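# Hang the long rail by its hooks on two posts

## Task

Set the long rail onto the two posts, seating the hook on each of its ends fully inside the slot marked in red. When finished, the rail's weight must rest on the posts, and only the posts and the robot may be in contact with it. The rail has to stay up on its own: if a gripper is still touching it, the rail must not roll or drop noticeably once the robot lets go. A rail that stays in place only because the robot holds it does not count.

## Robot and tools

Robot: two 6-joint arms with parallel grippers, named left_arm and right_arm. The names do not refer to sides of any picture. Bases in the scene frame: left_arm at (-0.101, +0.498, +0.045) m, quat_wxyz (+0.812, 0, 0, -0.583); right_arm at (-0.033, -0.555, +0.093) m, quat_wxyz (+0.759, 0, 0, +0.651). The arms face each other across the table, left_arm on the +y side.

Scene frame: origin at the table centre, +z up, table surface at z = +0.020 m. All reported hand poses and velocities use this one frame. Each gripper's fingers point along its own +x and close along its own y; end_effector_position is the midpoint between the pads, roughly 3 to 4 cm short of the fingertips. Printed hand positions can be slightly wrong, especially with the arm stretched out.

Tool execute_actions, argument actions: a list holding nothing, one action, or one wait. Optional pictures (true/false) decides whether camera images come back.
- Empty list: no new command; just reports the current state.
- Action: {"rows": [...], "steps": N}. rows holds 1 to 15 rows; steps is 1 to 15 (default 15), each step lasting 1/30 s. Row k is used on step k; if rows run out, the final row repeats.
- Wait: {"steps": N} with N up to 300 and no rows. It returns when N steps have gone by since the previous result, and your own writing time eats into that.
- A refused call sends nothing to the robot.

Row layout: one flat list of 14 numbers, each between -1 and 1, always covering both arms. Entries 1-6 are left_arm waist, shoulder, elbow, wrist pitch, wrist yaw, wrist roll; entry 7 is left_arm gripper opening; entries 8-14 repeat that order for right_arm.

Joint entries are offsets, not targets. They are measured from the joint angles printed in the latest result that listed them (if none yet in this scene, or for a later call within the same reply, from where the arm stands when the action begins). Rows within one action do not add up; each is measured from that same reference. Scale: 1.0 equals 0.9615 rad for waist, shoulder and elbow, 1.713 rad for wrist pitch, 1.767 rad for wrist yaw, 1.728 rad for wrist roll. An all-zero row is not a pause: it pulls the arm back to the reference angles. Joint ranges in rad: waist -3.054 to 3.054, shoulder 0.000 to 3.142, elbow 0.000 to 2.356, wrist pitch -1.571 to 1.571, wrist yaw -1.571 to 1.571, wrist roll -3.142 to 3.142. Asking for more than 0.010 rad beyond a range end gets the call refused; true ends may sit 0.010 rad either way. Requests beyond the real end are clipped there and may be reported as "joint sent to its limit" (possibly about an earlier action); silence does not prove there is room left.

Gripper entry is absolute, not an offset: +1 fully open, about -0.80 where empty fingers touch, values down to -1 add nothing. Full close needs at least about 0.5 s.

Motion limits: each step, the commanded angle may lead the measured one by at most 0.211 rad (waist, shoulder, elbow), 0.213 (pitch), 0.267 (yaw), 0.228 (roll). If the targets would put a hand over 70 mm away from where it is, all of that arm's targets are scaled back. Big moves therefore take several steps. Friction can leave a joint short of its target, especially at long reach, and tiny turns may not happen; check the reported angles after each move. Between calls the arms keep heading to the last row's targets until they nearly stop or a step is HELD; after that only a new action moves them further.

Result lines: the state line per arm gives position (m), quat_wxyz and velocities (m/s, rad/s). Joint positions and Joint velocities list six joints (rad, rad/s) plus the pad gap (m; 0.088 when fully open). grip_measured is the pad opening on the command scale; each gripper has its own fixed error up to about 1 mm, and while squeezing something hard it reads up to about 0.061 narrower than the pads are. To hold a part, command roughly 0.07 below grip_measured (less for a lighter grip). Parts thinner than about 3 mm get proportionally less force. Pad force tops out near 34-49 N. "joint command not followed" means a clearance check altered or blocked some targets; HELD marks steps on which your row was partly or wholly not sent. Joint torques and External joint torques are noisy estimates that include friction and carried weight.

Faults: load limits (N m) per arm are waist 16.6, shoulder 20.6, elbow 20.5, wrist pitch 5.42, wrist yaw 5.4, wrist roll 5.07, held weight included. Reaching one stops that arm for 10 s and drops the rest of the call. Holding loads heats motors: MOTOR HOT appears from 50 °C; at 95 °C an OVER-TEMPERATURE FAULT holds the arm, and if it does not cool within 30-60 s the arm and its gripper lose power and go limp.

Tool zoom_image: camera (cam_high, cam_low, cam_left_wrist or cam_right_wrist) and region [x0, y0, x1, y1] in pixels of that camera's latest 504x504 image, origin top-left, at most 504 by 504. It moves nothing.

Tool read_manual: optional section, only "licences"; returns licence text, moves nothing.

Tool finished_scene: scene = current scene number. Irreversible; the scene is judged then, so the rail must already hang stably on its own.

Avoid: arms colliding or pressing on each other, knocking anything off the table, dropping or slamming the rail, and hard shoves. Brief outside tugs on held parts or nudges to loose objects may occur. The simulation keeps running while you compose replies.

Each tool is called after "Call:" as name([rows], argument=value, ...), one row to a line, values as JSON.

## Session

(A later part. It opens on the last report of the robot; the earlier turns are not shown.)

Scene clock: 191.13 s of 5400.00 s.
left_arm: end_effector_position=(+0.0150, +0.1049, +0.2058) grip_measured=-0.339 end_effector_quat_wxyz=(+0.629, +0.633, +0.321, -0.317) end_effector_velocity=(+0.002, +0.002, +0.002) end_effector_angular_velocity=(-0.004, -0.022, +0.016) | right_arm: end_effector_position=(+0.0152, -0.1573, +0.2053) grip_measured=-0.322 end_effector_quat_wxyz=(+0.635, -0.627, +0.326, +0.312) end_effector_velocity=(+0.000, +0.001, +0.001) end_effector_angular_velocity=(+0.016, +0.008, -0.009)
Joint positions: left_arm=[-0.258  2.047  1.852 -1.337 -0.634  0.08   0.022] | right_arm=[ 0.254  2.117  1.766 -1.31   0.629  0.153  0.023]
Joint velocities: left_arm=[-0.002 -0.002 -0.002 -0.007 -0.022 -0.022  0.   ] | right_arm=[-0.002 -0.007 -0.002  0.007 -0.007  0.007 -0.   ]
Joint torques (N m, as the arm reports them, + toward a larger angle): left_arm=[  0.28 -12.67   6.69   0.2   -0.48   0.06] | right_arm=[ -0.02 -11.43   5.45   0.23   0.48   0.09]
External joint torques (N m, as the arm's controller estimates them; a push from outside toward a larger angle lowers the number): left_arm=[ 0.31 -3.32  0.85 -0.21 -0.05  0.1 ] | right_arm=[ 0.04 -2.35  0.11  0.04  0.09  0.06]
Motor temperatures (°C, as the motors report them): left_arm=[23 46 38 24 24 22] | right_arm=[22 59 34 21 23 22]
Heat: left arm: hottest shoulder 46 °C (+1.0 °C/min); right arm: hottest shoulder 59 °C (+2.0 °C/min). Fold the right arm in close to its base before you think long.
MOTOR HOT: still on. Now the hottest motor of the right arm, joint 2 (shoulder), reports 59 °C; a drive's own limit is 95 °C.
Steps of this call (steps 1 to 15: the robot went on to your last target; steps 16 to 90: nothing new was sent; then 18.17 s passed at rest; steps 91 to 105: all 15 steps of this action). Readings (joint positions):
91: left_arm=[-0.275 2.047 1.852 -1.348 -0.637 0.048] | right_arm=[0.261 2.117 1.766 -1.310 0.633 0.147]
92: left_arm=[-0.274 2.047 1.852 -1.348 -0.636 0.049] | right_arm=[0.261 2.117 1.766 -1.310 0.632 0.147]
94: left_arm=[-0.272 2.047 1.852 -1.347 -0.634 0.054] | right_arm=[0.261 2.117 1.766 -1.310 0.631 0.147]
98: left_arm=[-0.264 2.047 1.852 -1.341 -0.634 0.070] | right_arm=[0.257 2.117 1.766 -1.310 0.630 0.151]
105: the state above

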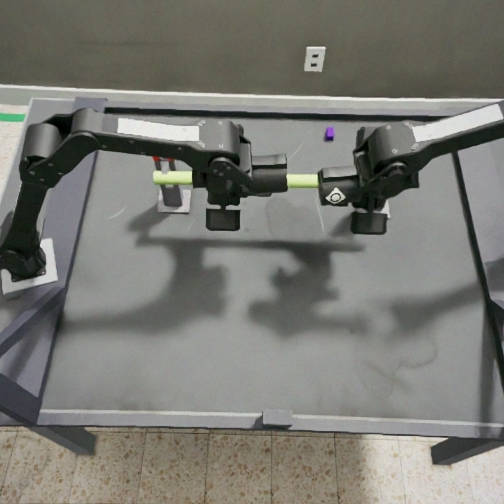

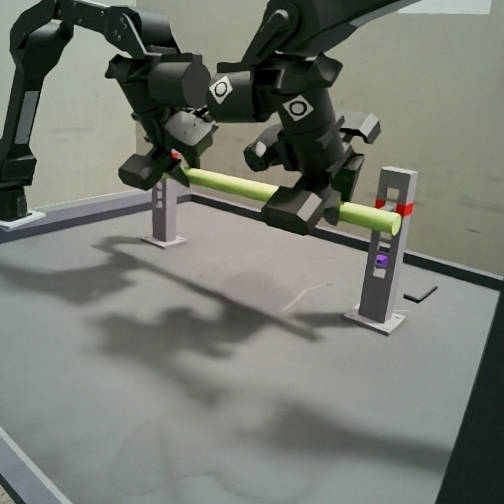

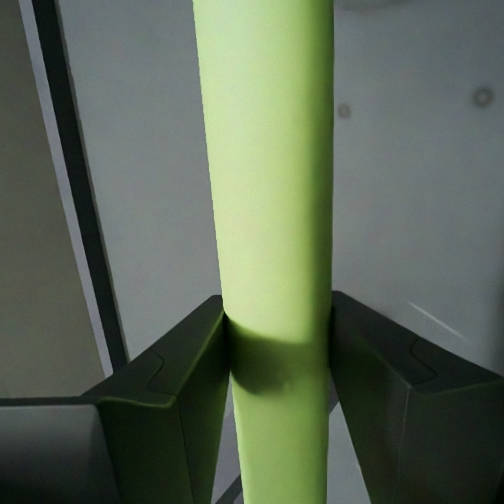

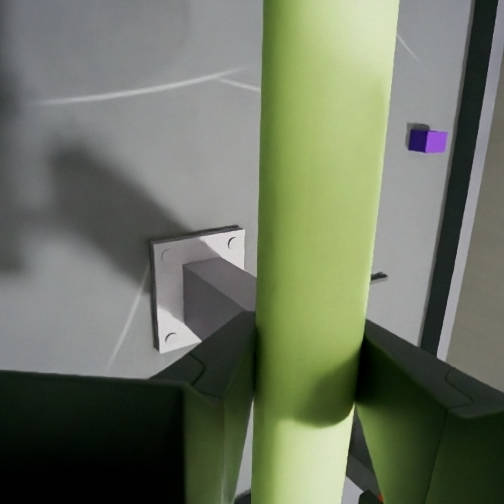

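Call:
zoom_image(camera="cam_high", region=[270, 160, 340, 200])

Call:
zoom_image(camera="cam_low", region=[140, 135, 210, 205])

Call:
zoom_image(camera="cam_low", region=[370, 190, 420, 230])

Region (270, 160, 340, 200) of cam_high's 504x504 image, scaled by 7.200, with more detail than that image has; it fills the top 288 rows of this view, and the rest is white.

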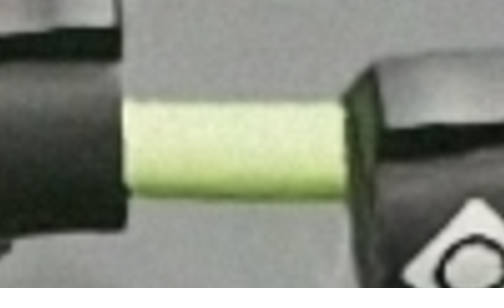

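Region (140, 135, 210, 205) of cam_low's 504x504 image, scaled by 7.200, with more detail than that image has.

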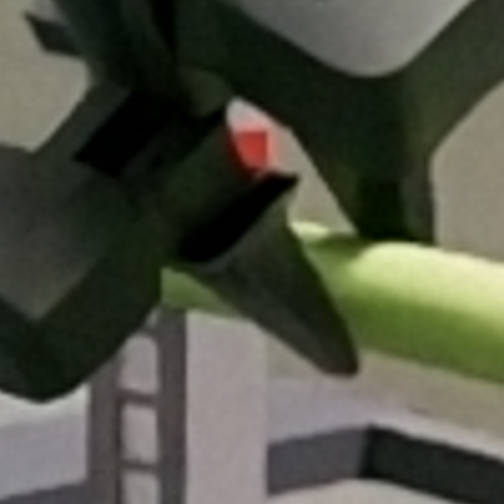

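Region (370, 190, 420, 230) of cam_low's 504x504 image, scaled by 10.080, with more detail than that image has; it fills the top 403 rows of this view, and the rest is white.

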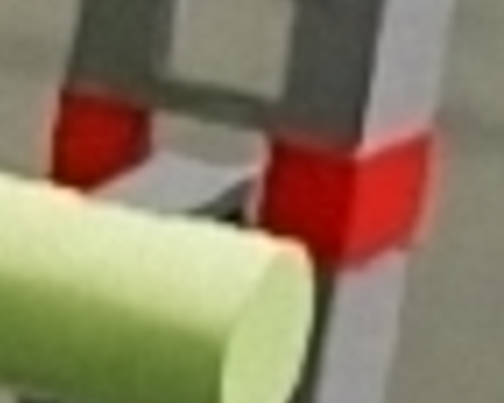

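Call:
execute_actions([
  {"rows":[[0.004,-0.012,0.015,0,0,0.002,-0.44,-0.003,-0.012,0.015,0.003,0,-0.002,-0.44],[0.006,-0.012,0.015,0,0,0.004,-0.44,-0.005,-0.012,0.015,0.006,0,-0.004,-0.44],[0.008,-0.012,0.015,0.001,0,0.005,-0.44,-0.007,-0.012,0.015,0.008,0,-0.005,-0.44],[0.01,-0.012,0.015,0.001,0,0.007,-0.44,-0.009,-0.012,0.015,0.01,0,-0.007,-0.44],[0.012,-0.012,0.015,0.001,0,0.008,-0.44,-0.01,-0.012,0.015,0.012,0,-0.008,-0.44],[0.014,-0.012,0.015,0.002,0,0.01,-0.44,-0.012,-0.012,0.015,0.015,0,-0.01,-0.44],[0.016,-0.012,0.015,0.002,0,0.011,-0.44,-0.014,-0.012,0.015,0.017,0,-0.011,-0.44]],"steps":15},
])

Call:
zoom_image(camera="cam_low", region=[360, 180, 420, 240])

Call:
zoom_image(camera="cam_high", region=[145, 140, 195, 190])

Scene clock: 215.03 s of 5400.00 s.
left_arm: end_effector_position=(+0.0204, +0.1067, +0.2055) grip_measured=-0.339 end_effector_quat_wxyz=(+0.626, +0.635, +0.325, -0.315) end_effector_velocity=(-0.002, +0.001, -0.002) end_effector_angular_velocity=(+0.007, +0.008, +0.003) | right_arm: end_effector_position=(+0.0199, -0.1550, +0.2046) grip_measured=-0.322 end_effector_quat_wxyz=(+0.637, -0.623, +0.328, +0.314) end_effector_velocity=(-0.001, -0.003, -0.004) end_effector_angular_velocity=(-0.023, +0.020, +0.002)
Joint positions: left_arm=[-0.243  2.047  1.852 -1.338 -0.63   0.094  0.022] | right_arm=[ 0.24   2.117  1.766 -1.293  0.625  0.14   0.023]
Joint velocities: left_arm=[-0.002  0.002 -0.002 -0.007  0.007 -0.007 -0.   ] | right_arm=[-0.002  0.002 -0.007 -0.007 -0.022 -0.007 -0.   ]
Joint torques (N m, as the arm reports them, + toward a larger angle): left_arm=[  0.07 -12.69   6.7    0.24  -0.48   0.05] | right_arm=[  0.06 -11.52   5.53   0.57   0.51  -0.13]
External joint torques (N m, as the arm's controller estimates them; a push from outside toward a larger angle lowers the number): left_arm=[ 0.08 -3.47  0.93 -0.16 -0.06  0.08] | right_arm=[ 0.05 -2.51  0.23  0.36  0.13 -0.16]
Motor temperatures (°C, as the motors report them): left_arm=[23 48 38 25 24 22] | right_arm=[22 57 34 21 23 22]
Heat: left arm: hottest shoulder 48 °C (+5.1 °C/min); right arm: hottest shoulder 57 °C (-1.0 °C/min). Fold the right arm in close to its base before you think long.
MOTOR HOT: still on. Now the hottest motor of the right arm, joint 2 (shoulder), reports 57 °C; a drive's own limit is 95 °C.
Steps of this call (steps 1 to 15: the robot went on to your last target; steps 16 to 90: nothing new was sent; then 20.40 s passed at rest; steps 91 to 105: all 15 steps of this action). Readings (joint positions):
91: left_arm=[-0.257 2.047 1.852 -1.336 -0.633 0.081] | right_arm=[0.254 2.117 1.766 -1.310 0.629 0.153]
92: left_arm=[-0.257 2.047 1.852 -1.336 -0.632 0.081] | right_arm=[0.254 2.117 1.766 -1.310 0.628 0.153]
94: left_arm=[-0.256 2.047 1.852 -1.336 -0.631 0.083] | right_arm=[0.252 2.117 1.766 -1.308 0.626 0.153]
98: left_arm=[-0.249 2.047 1.852 -1.337 -0.630 0.090] | right_arm=[0.246 2.117 1.766 -1.299 0.625 0.145]
105: the state above

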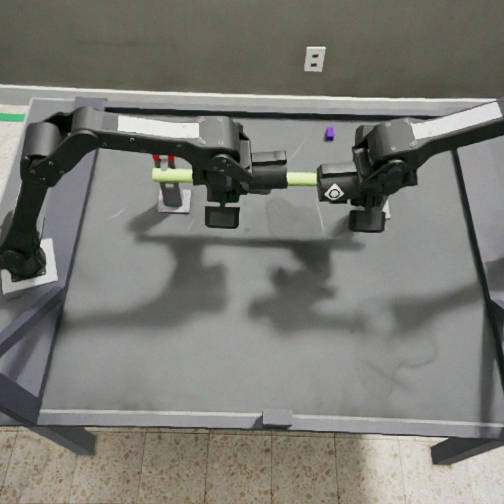

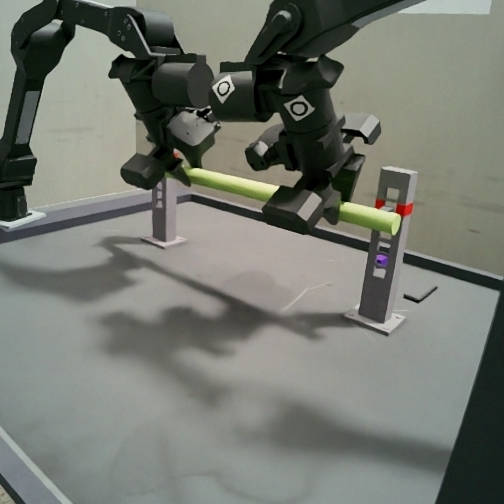

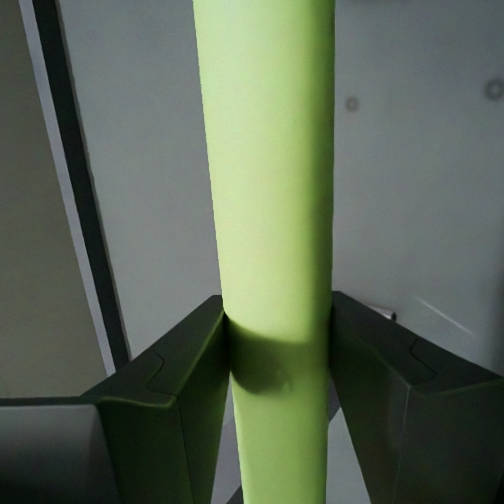

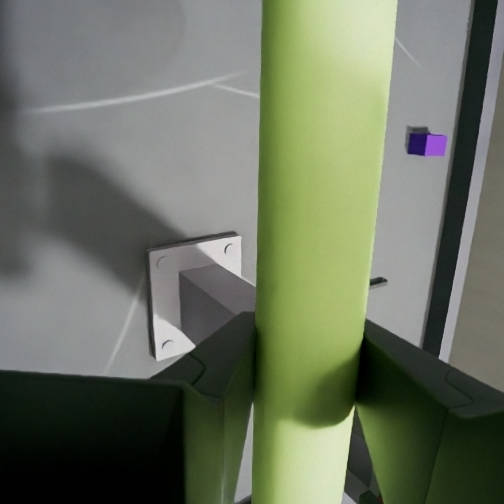

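Region (360, 180, 420, 240) of cam_low's 504x504 image, scaled by 8.400, with more detail than that image has.

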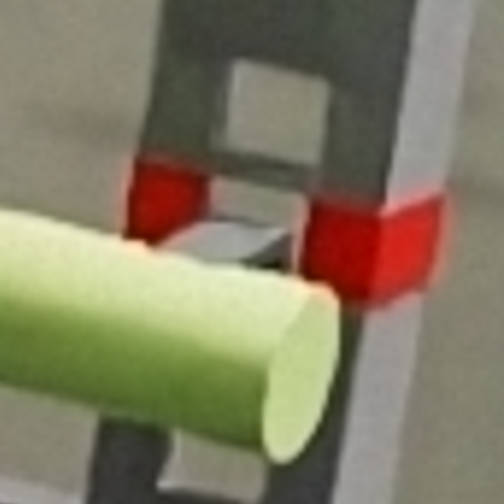

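Region (145, 140, 195, 190) of cam_high's 504x504 image, scaled by 10.080, with more detail than that image has.

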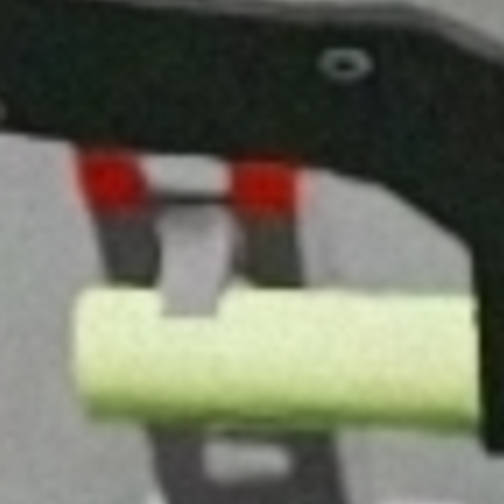

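Call:
execute_actions([
  {"rows":[[0.004,-0.012,0.015,-0.001,0,0.002,-0.44,-0.003,-0.012,0.018,0.004,0,-0.002,-0.44],[0.006,-0.012,0.015,-0.002,0,0.004,-0.44,-0.005,-0.012,0.021,0.008,0,-0.004,-0.44],[0.008,-0.012,0.015,-0.004,0,0.005,-0.44,-0.007,-0.012,0.024,0.011,0,-0.005,-0.44],[0.009,-0.012,0.015,-0.005,0,0.007,-0.44,-0.008,-0.012,0.026,0.014,0,-0.007,-0.44],[0.011,-0.012,0.015,-0.006,0,0.008,-0.44,-0.01,-0.012,0.028,0.016,0,-0.008,-0.44],[0.013,-0.012,0.015,-0.007,0,0.01,-0.44,-0.012,-0.012,0.028,0.018,0,-0.01,-0.44],[0.014,-0.012,0.015,-0.007,0,0.011,-0.44,-0.013,-0.012,0.028,0.019,0,-0.011,-0.44]],"steps":15},
])

Call:
zoom_image(camera="cam_low", region=[360, 180, 420, 240])

Call:
zoom_image(camera="cam_high", region=[145, 140, 195, 190])

Scene clock: 235.73 s of 5400.00 s.
left_arm: end_effector_position=(+0.0252, +0.1107, +0.2052) grip_measured=-0.339 end_effector_quat_wxyz=(+0.620, +0.640, +0.330, -0.313) end_effector_velocity=(+0.001, +0.005, +0.004) end_effector_angular_velocity=(+0.006, -0.021, +0.016) | right_arm: end_effector_position=(+0.0235, -0.1510, +0.2046) grip_measured=-0.322 end_effector_quat_wxyz=(+0.640, -0.617, +0.327, +0.319) end_effector_velocity=(+0.002, -0.003, -0.003) end_effector_angular_velocity=(-0.030, +0.006, +0.010)
Joint positions: left_arm=[-0.23   2.047  1.852 -1.35  -0.627  0.107  0.022] | right_arm=[ 0.229  2.117  1.769 -1.272  0.62   0.124  0.023]
Joint velocities: left_arm=[-0.002 -0.007 -0.002 -0.022 -0.022 -0.022  0.   ] | right_arm=[-0.007  0.002 -0.007 -0.007 -0.007 -0.022 -0.   ]
Joint torques (N m, as the arm reports them, + toward a larger angle): left_arm=[  0.01 -12.68   6.68   0.03  -0.45   0.1 ] | right_arm=[ -0.07 -11.57   6.56   0.57   0.5   -0.09]
External joint torques (N m, as the arm's controller estimates them; a push from outside toward a larger angle lowers the number): left_arm=[-0.06 -3.29  0.84 -0.34 -0.02  0.14] | right_arm=[ 0.   -2.51  1.24  0.34  0.11 -0.12]
Motor temperatures (°C, as the motors report them): left_arm=[23 49 38 25 24 22] | right_arm=[22 57 35 22 23 22]
Heat: left arm: hottest shoulder 49 °C (+5.1 °C/min); right arm: hottest shoulder 57 °C (-1.0 °C/min). Fold the right arm in close to its base before you think long.
MOTOR HOT: still on. Now the hottest motor of the right arm, joint 2 (shoulder), reports 57 °C; a drive's own limit is 95 °C.
Steps of this call (steps 1 to 15: the robot went on to your last target; steps 16 to 90: nothing new was sent; then 17.20 s passed at rest; steps 91 to 105: all 15 steps of this action). Readings (joint positions):
91: left_arm=[-0.243 2.047 1.852 -1.338 -0.630 0.094] | right_arm=[0.240 2.117 1.766 -1.292 0.624 0.139]
92: left_arm=[-0.243 2.047 1.852 -1.338 -0.629 0.095] | right_arm=[0.240 2.117 1.766 -1.292 0.623 0.139]
94: left_arm=[-0.241 2.047 1.852 -1.341 -0.628 0.097] | right_arm=[0.238 2.117 1.766 -1.288 0.621 0.137]
98: left_arm=[-0.235 2.047 1.852 -1.347 -0.627 0.103] | right_arm=[0.233 2.117 1.767 -1.277 0.620 0.129]
105: the state above

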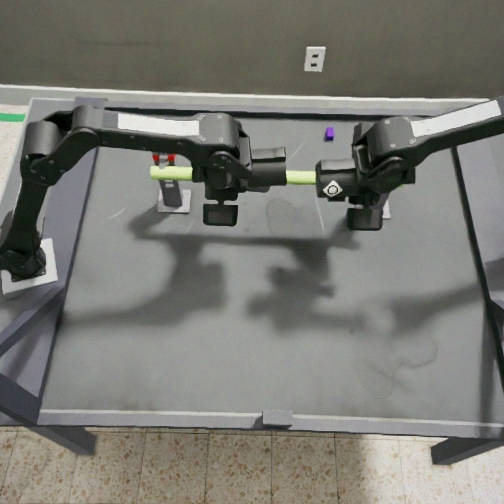

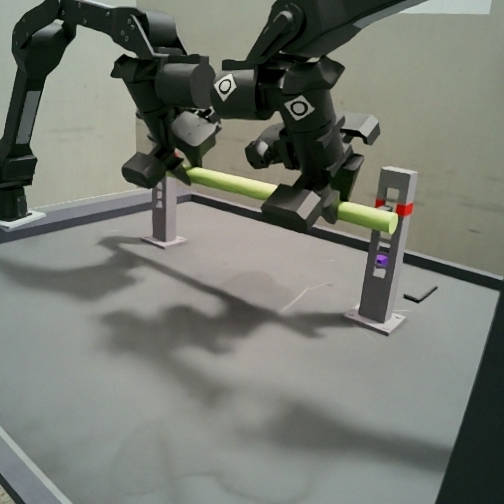

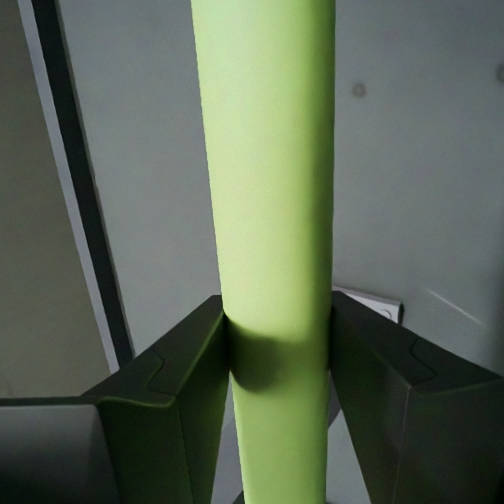

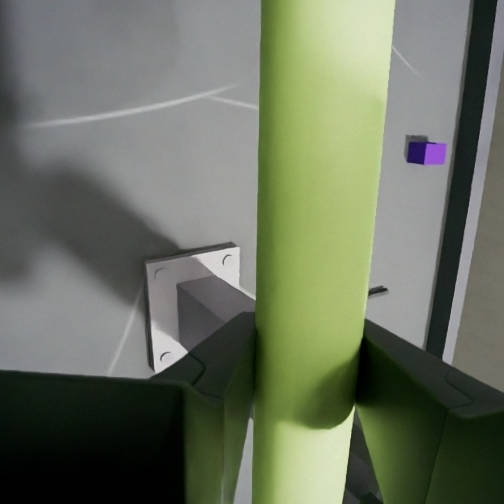

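Region (360, 180, 420, 240) of cam_low's 504x504 image, scaled by 8.400, with more detail than that image has.

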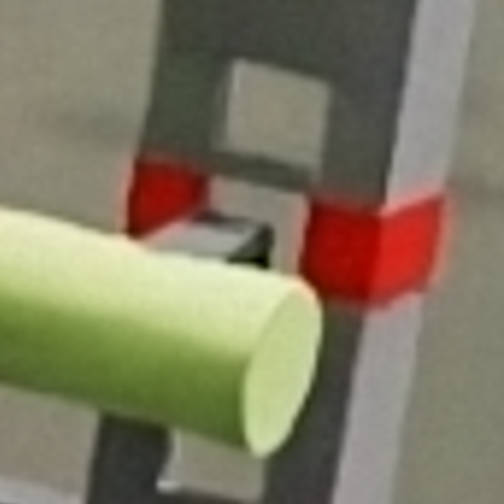

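Region (145, 140, 195, 190) of cam_high's 504x504 image, scaled by 10.080, with more detail than that image has.

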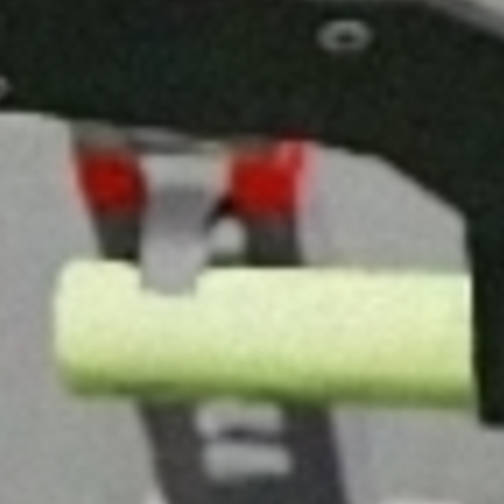

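Call:
execute_actions([
  {"rows":[[0.004,-0.012,0.015,0.003,0,0.002,-0.44,-0.004,-0.012,0.022,0.004,0,-0.002,-0.44],[0.006,-0.012,0.015,0.005,0,0.004,-0.44,-0.006,-0.012,0.022,0.006,0,-0.004,-0.44],[0.008,-0.012,0.015,0.006,0,0.006,-0.44,-0.009,-0.012,0.022,0.007,0,-0.006,-0.44],[0.011,-0.012,0.015,0.007,0,0.008,-0.44,-0.011,-0.012,0.022,0.008,0,-0.007,-0.44],[0.013,-0.012,0.015,0.008,0,0.009,-0.44,-0.013,-0.012,0.022,0.009,0,-0.009,-0.44],[0.015,-0.012,0.015,0.009,0,0.011,-0.44,-0.015,-0.012,0.022,0.01,0,-0.01,-0.44],[0.017,-0.012,0.015,0.01,0,0.012,-0.44,-0.017,-0.012,0.022,0.011,0,-0.011,-0.44],[0.018,-0.012,0.015,0.011,0,0.013,-0.44,-0.019,-0.012,0.022,0.012,0,-0.012,-0.44]],"steps":15},
])

Call:
zoom_image(camera="cam_low", region=[360, 180, 420, 240])

Call:
zoom_image(camera="cam_high", region=[145, 140, 195, 190])

Scene clock: 244.20 s of 5400.00 s.
left_arm: end_effector_position=(+0.0315, +0.1109, +0.2050) grip_measured=-0.339 end_effector_quat_wxyz=(+0.620, +0.639, +0.332, -0.313) end_effector_velocity=(+0.001, +0.002, +0.002) end_effector_angular_velocity=(+0.005, -0.021, +0.004) | right_arm: end_effector_position=(+0.0300, -0.1506, +0.2041) grip_measured=-0.322 end_effector_quat_wxyz=(+0.639, -0.617, +0.330, +0.319) end_effector_velocity=(+0.000, -0.001, +0.001) end_effector_angular_velocity=(-0.007, +0.007, +0.003)
Joint positions: left_arm=[-0.213  2.047  1.852 -1.339 -0.624  0.125  0.022] | right_arm=[ 0.211  2.117  1.769 -1.264  0.615  0.107  0.023]
Joint velocities: left_arm=[-0.002 -0.002 -0.002 -0.007 -0.022 -0.007 -0.   ] | right_arm=[-0.002 -0.002  0.002 -0.007 -0.007 -0.007 -0.   ]
Joint torques (N m, as the arm reports them, + toward a larger angle): left_arm=[  0.02 -12.72   6.74   0.46  -0.46   0.04] | right_arm=[ -0.01 -11.61   6.28   0.61   0.49  -0.05]
External joint torques (N m, as the arm's controller estimates them; a push from outside toward a larger angle lowers the number): left_arm=[ 0.   -3.41  0.93  0.05 -0.04  0.08] | right_arm=[-0.01 -2.42  0.86  0.35  0.1  -0.09]
Motor temperatures (°C, as the motors report them): left_arm=[23 49 38 25 24 22] | right_arm=[22 57 35 22 23 22]
Heat: left arm: hottest shoulder 49 °C (+4.0 °C/min); right arm: hottest shoulder 57 °C (-2.0 °C/min). Fold the right arm in close to its base before you think long.
MOTOR HOT: still on. Now the hottest motor of the right arm, joint 2 (shoulder), reports 57 °C; a drive's own limit is 95 °C.
Steps of this call (steps 1 to 15: the robot went on to your last target; steps 16 to 90: nothing new was sent; then 4.97 s passed at rest; steps 91 to 105: all 15 steps of this action). Readings (joint positions):
91: left_arm=[-0.230 2.047 1.852 -1.351 -0.627 0.107] | right_arm=[0.229 2.117 1.769 -1.271 0.619 0.124]
92: left_arm=[-0.229 2.047 1.852 -1.351 -0.626 0.107] | right_arm=[0.228 2.117 1.769 -1.271 0.618 0.124]
94: left_arm=[-0.228 2.047 1.852 -1.349 -0.625 0.109] | right_arm=[0.227 2.117 1.769 -1.270 0.616 0.121]
98: left_arm=[-0.220 2.047 1.852 -1.344 -0.624 0.118] | right_arm=[0.219 2.117 1.769 -1.267 0.615 0.113]
105: the state above

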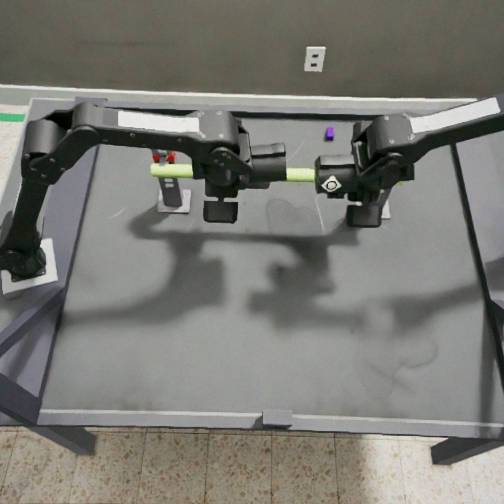

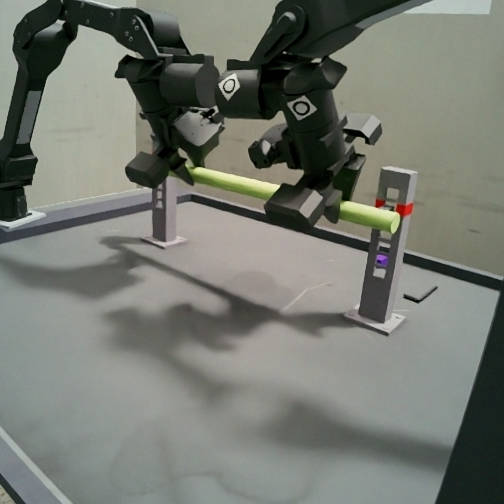

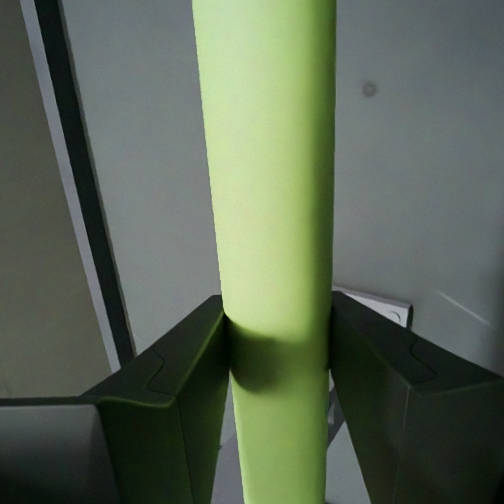

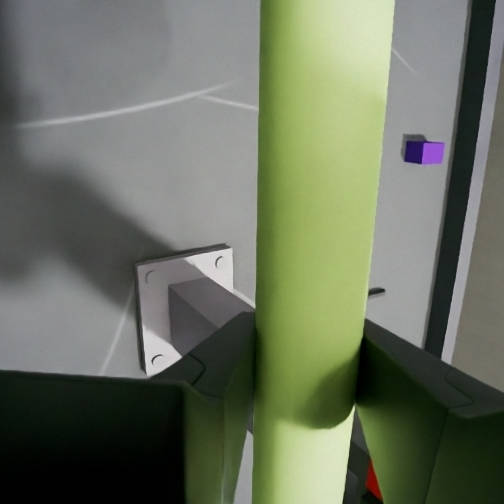

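Region (360, 180, 420, 240) of cam_low's 504x504 image, scaled by 8.400, with more detail than that image has.

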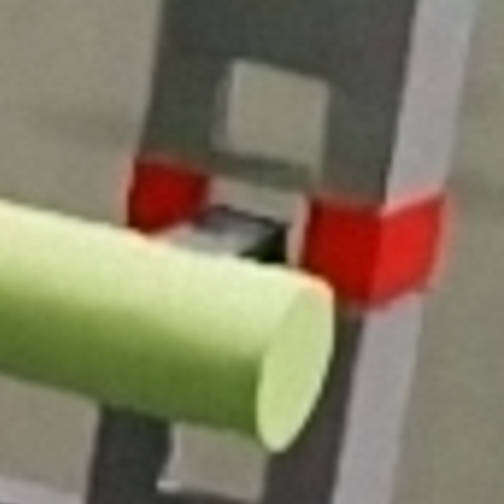

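Region (145, 140, 195, 190) of cam_high's 504x504 image, scaled by 10.080, with more detail than that image has.

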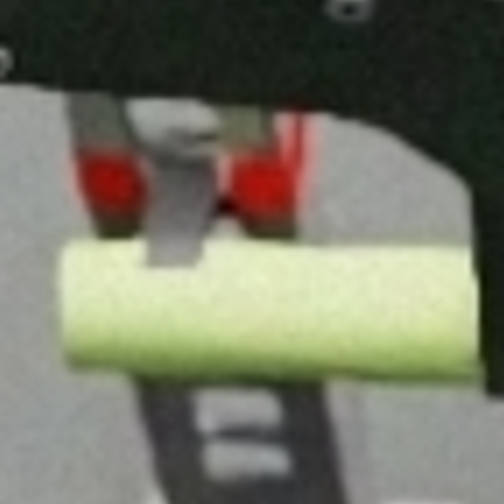

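Call:
execute_actions([
  {"rows":[[0.004,-0.012,0.015,0.003,0,0.002,-0.44,-0.004,-0.012,0.022,0.004,0,-0.002,-0.44],[0.006,-0.012,0.015,0.005,0,0.004,-0.44,-0.006,-0.012,0.022,0.006,0,-0.004,-0.44],[0.008,-0.012,0.015,0.006,0,0.006,-0.44,-0.009,-0.012,0.022,0.007,0,-0.006,-0.44],[0.011,-0.012,0.015,0.007,0,0.008,-0.44,-0.011,-0.012,0.022,0.008,0,-0.007,-0.44],[0.013,-0.012,0.015,0.008,0,0.009,-0.44,-0.013,-0.012,0.022,0.009,0,-0.009,-0.44],[0.015,-0.012,0.015,0.009,0,0.011,-0.44,-0.015,-0.012,0.022,0.01,0,-0.01,-0.44],[0.017,-0.012,0.015,0.01,0,0.012,-0.44,-0.017,-0.012,0.022,0.011,0,-0.011,-0.44],[0.018,-0.012,0.015,0.011,0,0.013,-0.44,-0.019,-0.012,0.022,0.012,0,-0.012,-0.44]],"steps":15},
])

Call:
zoom_image(camera="cam_low", region=[360, 180, 420, 240])

Call:
zoom_image(camera="cam_high", region=[145, 140, 195, 190])

Scene clock: 249.33 s of 5400.00 s.
left_arm: end_effector_position=(+0.0380, +0.1112, +0.2048) grip_measured=-0.339 end_effector_quat_wxyz=(+0.619, +0.638, +0.333, -0.313) end_effector_velocity=(-0.000, +0.001, +0.002) end_effector_angular_velocity=(-0.001, -0.007, +0.004) | right_arm: end_effector_position=(+0.0364, -0.1501, +0.2038) grip_measured=-0.322 end_effector_quat_wxyz=(+0.639, -0.616, +0.333, +0.319) end_effector_velocity=(+0.002, +0.001, +0.001) end_effector_angular_velocity=(+0.003, -0.007, +0.004)
Joint positions: left_arm=[-0.196  2.047  1.852 -1.329 -0.621  0.143  0.022] | right_arm=[ 0.194  2.117  1.769 -1.255  0.612  0.09   0.023]
Joint velocities: left_arm=[-0.002 -0.002  0.002 -0.007 -0.007 -0.007  0.   ] | right_arm=[-0.002 -0.002 -0.002  0.007  0.007 -0.007 -0.001]
Joint torques (N m, as the arm reports them, + toward a larger angle): left_arm=[  0.04 -12.72   6.61   0.5   -0.47   0.02] | right_arm=[ -0.04 -11.61   6.24   0.67   0.43  -0.01]
External joint torques (N m, as the arm's controller estimates them; a push from outside toward a larger angle lowers the number): left_arm=[ 0.03 -3.24  0.68  0.07 -0.04  0.06] | right_arm=[-0.08 -2.43  0.8   0.38  0.05 -0.04]
Motor temperatures (°C, as the motors report them): left_arm=[23 49 38 25 24 22] | right_arm=[22 57 36 22 23 22]
Heat: left arm: hottest shoulder 49 °C (+3.0 °C/min); right arm: hottest shoulder 57 °C (-2.0 °C/min). Fold the right arm in close to its base before you think long.
MOTOR HOT: still on. Now the hottest motor of the right arm, joint 2 (shoulder), reports 57 °C; a drive's own limit is 95 °C.
Steps of this call (steps 1 to 15: the robot went on to your last target; steps 16 to 90: nothing new was sent; then 1.63 s passed at rest; steps 91 to 105: all 15 steps of this action). Readings (joint positions):
91: left_arm=[-0.212 2.047 1.852 -1.339 -0.624 0.125] | right_arm=[0.211 2.117 1.769 -1.264 0.615 0.107]
92: left_arm=[-0.212 2.047 1.852 -1.339 -0.623 0.126] | right_arm=[0.211 2.117 1.769 -1.264 0.614 0.106]
94: left_arm=[-0.210 2.047 1.852 -1.338 -0.622 0.128] | right_arm=[0.209 2.117 1.769 -1.263 0.613 0.104]
98: left_arm=[-0.203 2.047 1.852 -1.333 -0.622 0.136] | right_arm=[0.201 2.117 1.769 -1.259 0.612 0.096]
105: the state above

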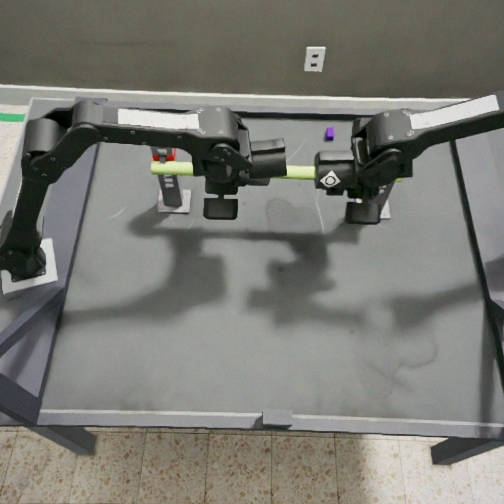

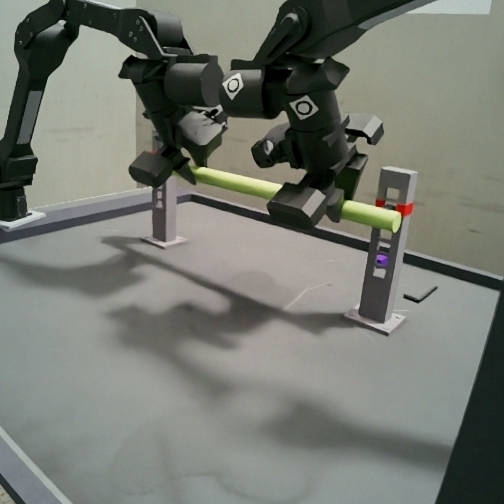

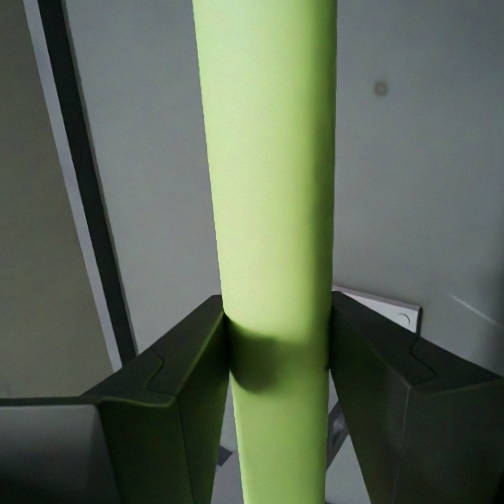

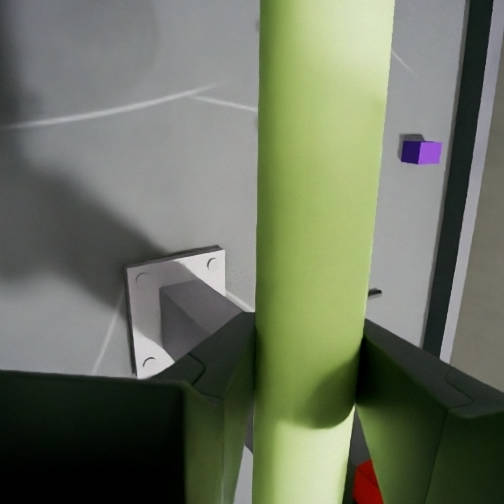

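Region (360, 180, 420, 240) of cam_low's 504x504 image, scaled by 8.400, with more detail than that image has.

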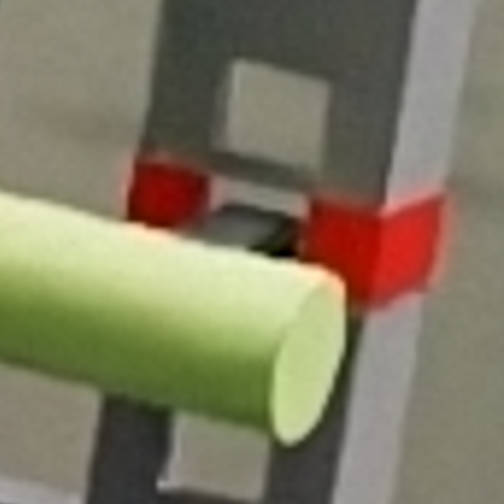

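Region (145, 140, 195, 190) of cam_high's 504x504 image, scaled by 10.080, with more detail than that image has.

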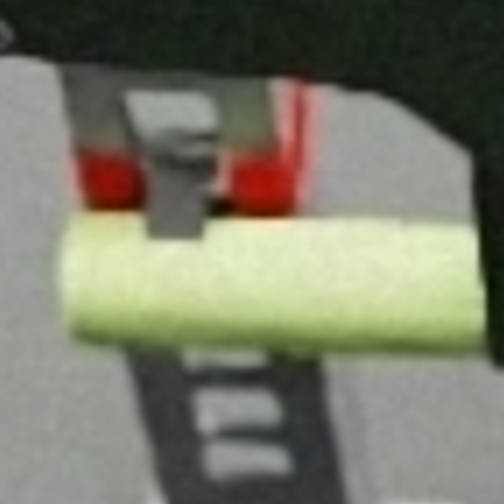

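Call:
execute_actions([
  {"rows":[[0.004,-0.012,0.015,0.003,0,0.002,-0.44,-0.004,-0.012,0.022,0.004,0,-0.002,-0.44],[0.006,-0.012,0.015,0.005,0,0.004,-0.44,-0.006,-0.012,0.022,0.006,0,-0.004,-0.44],[0.008,-0.012,0.015,0.006,0,0.006,-0.44,-0.009,-0.012,0.022,0.007,0,-0.006,-0.44],[0.011,-0.012,0.015,0.007,0,0.008,-0.44,-0.011,-0.012,0.022,0.008,0,-0.007,-0.44],[0.013,-0.012,0.015,0.008,0,0.009,-0.44,-0.013,-0.012,0.022,0.009,0,-0.009,-0.44],[0.015,-0.012,0.015,0.009,0,0.011,-0.44,-0.015,-0.012,0.022,0.01,0,-0.01,-0.44],[0.017,-0.012,0.015,0.01,0,0.012,-0.44,-0.017,-0.012,0.022,0.011,0,-0.011,-0.44],[0.018,-0.012,0.015,0.011,0,0.013,-0.44,-0.019,-0.012,0.022,0.012,0,-0.012,-0.44]],"steps":15},
])

Call:
zoom_image(camera="cam_low", region=[360, 180, 420, 240])

Call:
zoom_image(camera="cam_high", region=[145, 140, 195, 190])

Scene clock: 253.40 s of 5400.00 s.
left_arm: end_effector_position=(+0.0416, +0.1112, +0.2042) grip_measured=-0.339 end_effector_quat_wxyz=(+0.618, +0.637, +0.335, -0.315) end_effector_velocity=(-0.003, -0.002, -0.002) end_effector_angular_velocity=(-0.015, +0.020, +0.002) | right_arm: end_effector_position=(+0.0419, -0.1500, +0.2033) grip_measured=-0.322 end_effector_quat_wxyz=(+0.636, -0.617, +0.335, +0.320) end_effector_velocity=(+0.002, -0.003, +0.002) end_effector_angular_velocity=(-0.007, +0.007, -0.001)
Joint positions: left_arm=[-0.185  2.047  1.852 -1.322 -0.613  0.157  0.022] | right_arm=[ 0.179  2.117  1.769 -1.249  0.607  0.071  0.023]
Joint velocities: left_arm=[-0.002 -0.002 -0.002  0.007  0.022 -0.007 -0.   ] | right_arm=[-0.007 -0.007 -0.002 -0.007 -0.007 -0.007 -0.   ]
Joint torques (N m, as the arm reports them, + toward a larger angle): left_arm=[  0.52 -12.76   6.73   0.64  -0.62   0.14] | right_arm=[ -0.24 -11.57   6.28   0.76   0.54  -0.05]
External joint torques (N m, as the arm's controller estimates them; a push from outside toward a larger angle lowers the number): left_arm=[ 0.6  -3.49  0.89  0.19 -0.22  0.17] | right_arm=[-0.16 -2.37  0.85  0.48  0.15 -0.08]
Motor temperatures (°C, as the motors report them): left_arm=[23 50 38 25 24 22] | right_arm=[22 57 36 23 23 22]
Heat: left arm: hottest shoulder 50 °C (+4.0 °C/min); right arm: hottest shoulder 57 °C (-2.0 °C/min). Fold the left arm in close to its base before you think long. Fold the right arm in close to its base before you think long.
MOTOR HOT: a motor of the left arm reached 50 °C. Now the hottest motor of the left arm, joint 2 (shoulder), reports 50 °C. The temperature limit of the motors' drives, at which the controller stops that arm, is 95 °C. To cool a motor, set the load down, stop pushing, or move to a pose that needs little force.
MOTOR HOT: still on. Now the hottest motor of the right arm, joint 2 (shoulder), reports 57 °C; a drive's own limit is 95 °C.
Steps of this call (steps 1 to 15: the robot went on to your last target; steps 16 to 90: nothing new was sent; then 0.57 s passed at rest; steps 91 to 105: all 15 steps of this action). Readings (joint positions):
91: left_arm=[-0.195 2.047 1.852 -1.329 -0.621 0.144] | right_arm=[0.194 2.117 1.769 -1.255 0.612 0.089]
92: left_arm=[-0.194 2.047 1.852 -1.329 -0.620 0.144] | right_arm=[0.193 2.117 1.769 -1.255 0.611 0.088]
94: left_arm=[-0.193 2.047 1.852 -1.327 -0.619 0.147] | right_arm=[0.192 2.117 1.769 -1.255 0.610 0.086]
98: left_arm=[-0.186 2.047 1.852 -1.323 -0.615 0.154] | right_arm=[0.184 2.117 1.769 -1.251 0.609 0.077]
105: the state above

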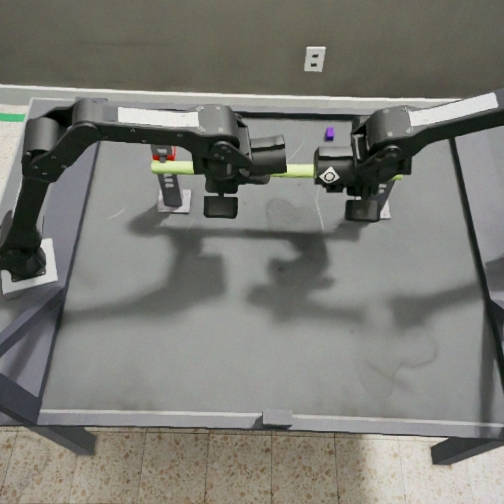

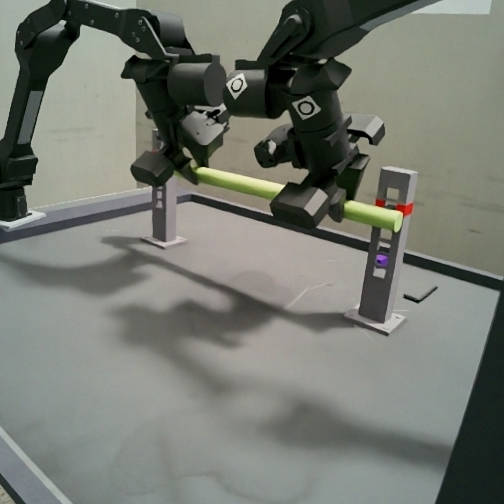

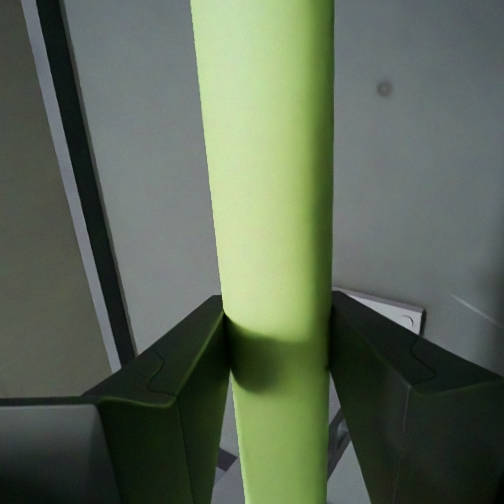

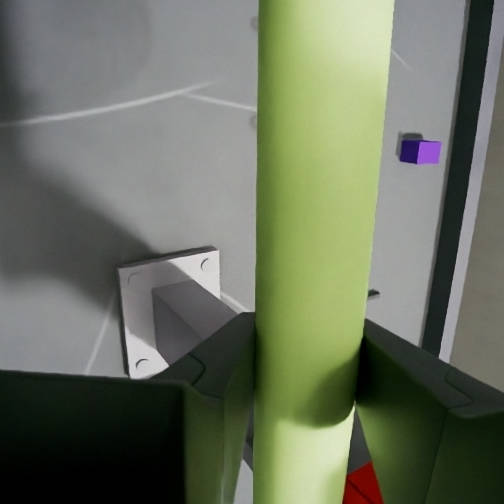

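Region (360, 180, 420, 240) of cam_low's 504x504 image, scaled by 8.400, with more detail than that image has.

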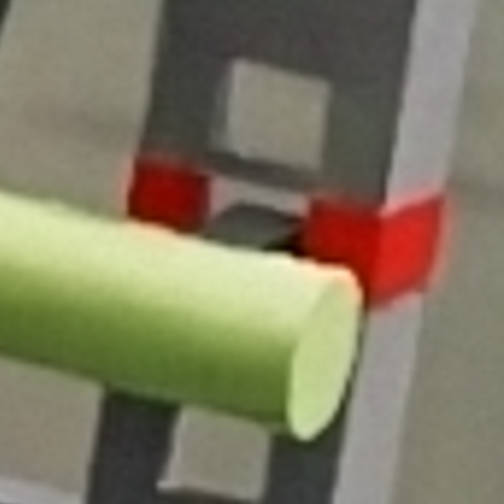

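Region (145, 140, 195, 190) of cam_high's 504x504 image, scaled by 10.080, with more detail than that image has.

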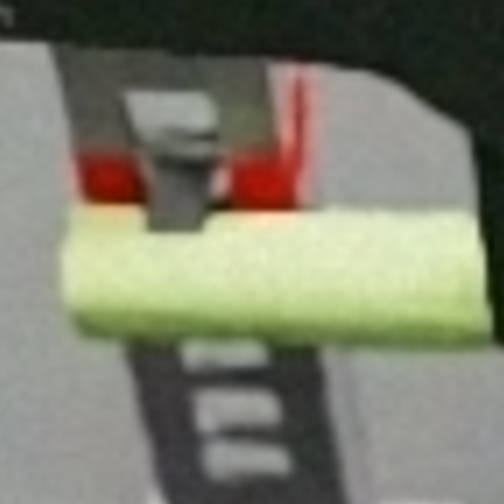

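Call:
execute_actions([
  {"rows":[[0.003,-0.012,0.015,0,0,0,-0.44,-0.004,-0.012,0.022,0.004,0,-0.002,-0.44],[0.004,-0.012,0.015,0,0,0,-0.44,-0.006,-0.012,0.022,0.006,0,-0.004,-0.44],[0.005,-0.012,0.015,0,0,0,-0.44,-0.008,-0.012,0.022,0.007,0,-0.006,-0.44],[0.006,-0.012,0.015,0,0,0,-0.44,-0.01,-0.012,0.022,0.008,0,-0.007,-0.44],[0.006,-0.012,0.015,0,0,0,-0.44,-0.012,-0.012,0.022,0.009,0,-0.008,-0.44]],"steps":12},
])

Call:
zoom_image(camera="cam_low", region=[360, 180, 420, 240])

Call:
zoom_image(camera="cam_high", region=[145, 140, 195, 190])

Scene clock: 259.07 s of 5400.00 s.
left_arm: end_effector_position=(+0.0417, +0.1116, +0.2036) grip_measured=-0.339 end_effector_quat_wxyz=(+0.617, +0.636, +0.338, -0.317) end_effector_velocity=(-0.002, +0.002, +0.001) end_effector_angular_velocity=(+0.006, +0.008, -0.009) | right_arm: end_effector_position=(+0.0423, -0.1498, +0.2026) grip_measured=-0.322 end_effector_quat_wxyz=(+0.633, -0.617, +0.337, +0.324) end_effector_velocity=(-0.002, -0.002, -0.001) end_effector_angular_velocity=(-0.012, +0.022, +0.003)
Joint positions: left_arm=[-0.182  2.047  1.852 -1.323 -0.607  0.157  0.022] | right_arm=[ 0.175  2.117  1.769 -1.246  0.599  0.061  0.023]
Joint velocities: left_arm=[-0.002 -0.007 -0.002 -0.007  0.007  0.007 -0.   ] | right_arm=[-0.002 -0.002 -0.002 -0.007 -0.022 -0.007  0.   ]
Joint torques (N m, as the arm reports them, + toward a larger angle): left_arm=[  0.37 -12.74   6.72   0.17  -0.54  -0.05] | right_arm=[ -0.77 -11.67   6.28   0.71   0.57  -0.11]
External joint torques (N m, as the arm's controller estimates them; a push from outside toward a larger angle lowers the number): left_arm=[ 0.5  -3.33  0.84 -0.26 -0.15 -0.01] | right_arm=[-0.79 -2.52  0.86  0.43  0.21 -0.14]
Motor temperatures (°C, as the motors report them): left_arm=[23 50 38 25 24 22] | right_arm=[22 57 36 23 23 22]
Heat: left arm: hottest shoulder 50 °C (+3.0 °C/min); right arm: hottest shoulder 57 °C (-1.0 °C/min). Fold the left arm in close to its base before you think long. Fold the right arm in close to its base before you think long.
MOTOR HOT: still on. Now the hottest motor of the left arm, joint 2 (shoulder), reports 50 °C; a drive's own limit is 95 °C.
MOTOR HOT: still on. Now the hottest motor of the right arm, joint 2 (shoulder), reports 57 °C; a drive's own limit is 95 °C.
Steps of this call (steps 1 to 15: the robot went on to your last target; steps 16 to 90: nothing new was sent; then 2.27 s passed at rest; steps 91 to 102: all 12 steps of this action). Readings (joint positions):
91: left_arm=[-0.184 2.047 1.852 -1.322 -0.613 0.158] | right_arm=[0.178 2.117 1.769 -1.248 0.606 0.069]
92: left_arm=[-0.184 2.047 1.852 -1.322 -0.612 0.158] | right_arm=[0.178 2.117 1.769 -1.248 0.605 0.069]
94: left_arm=[-0.183 2.047 1.852 -1.322 -0.611 0.158] | right_arm=[0.177 2.117 1.769 -1.248 0.602 0.066]
98: left_arm=[-0.183 2.047 1.852 -1.322 -0.608 0.157] | right_arm=[0.176 2.117 1.769 -1.246 0.599 0.062]
102: the state above

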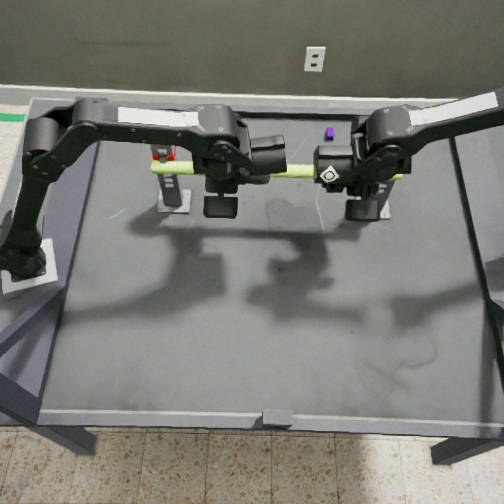

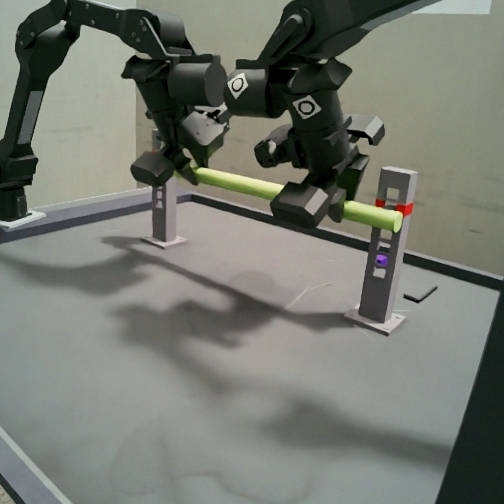

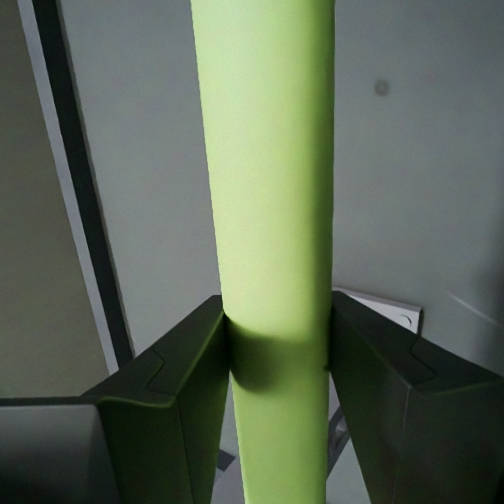

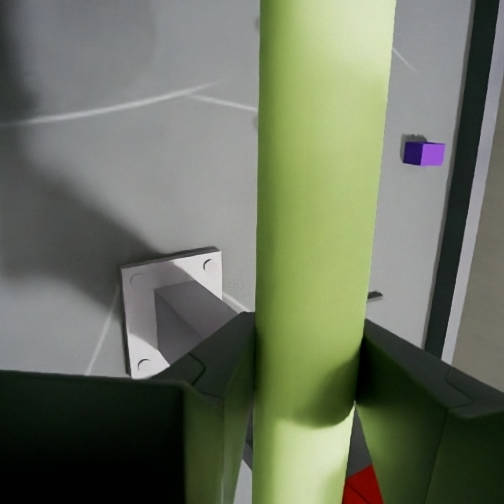

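Region (360, 180, 420, 240) of cam_low's 504x504 image, scaled by 8.400, with more detail than that image has.

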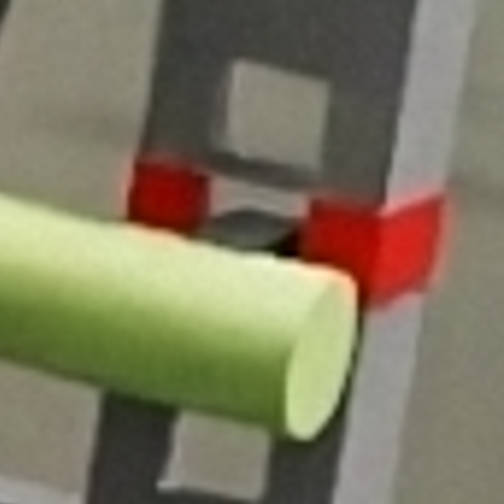

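Region (145, 140, 195, 190) of cam_high's 504x504 image, scaled by 10.080, with more detail than that image has.

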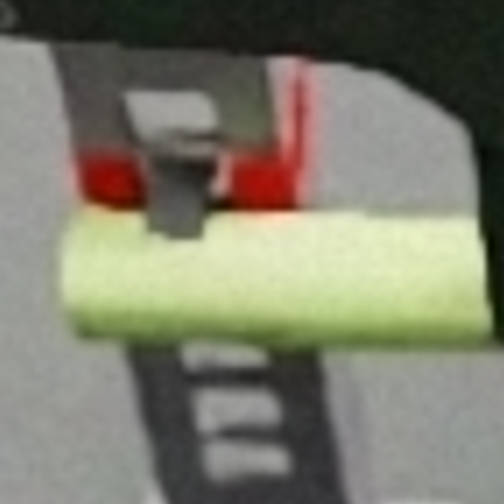

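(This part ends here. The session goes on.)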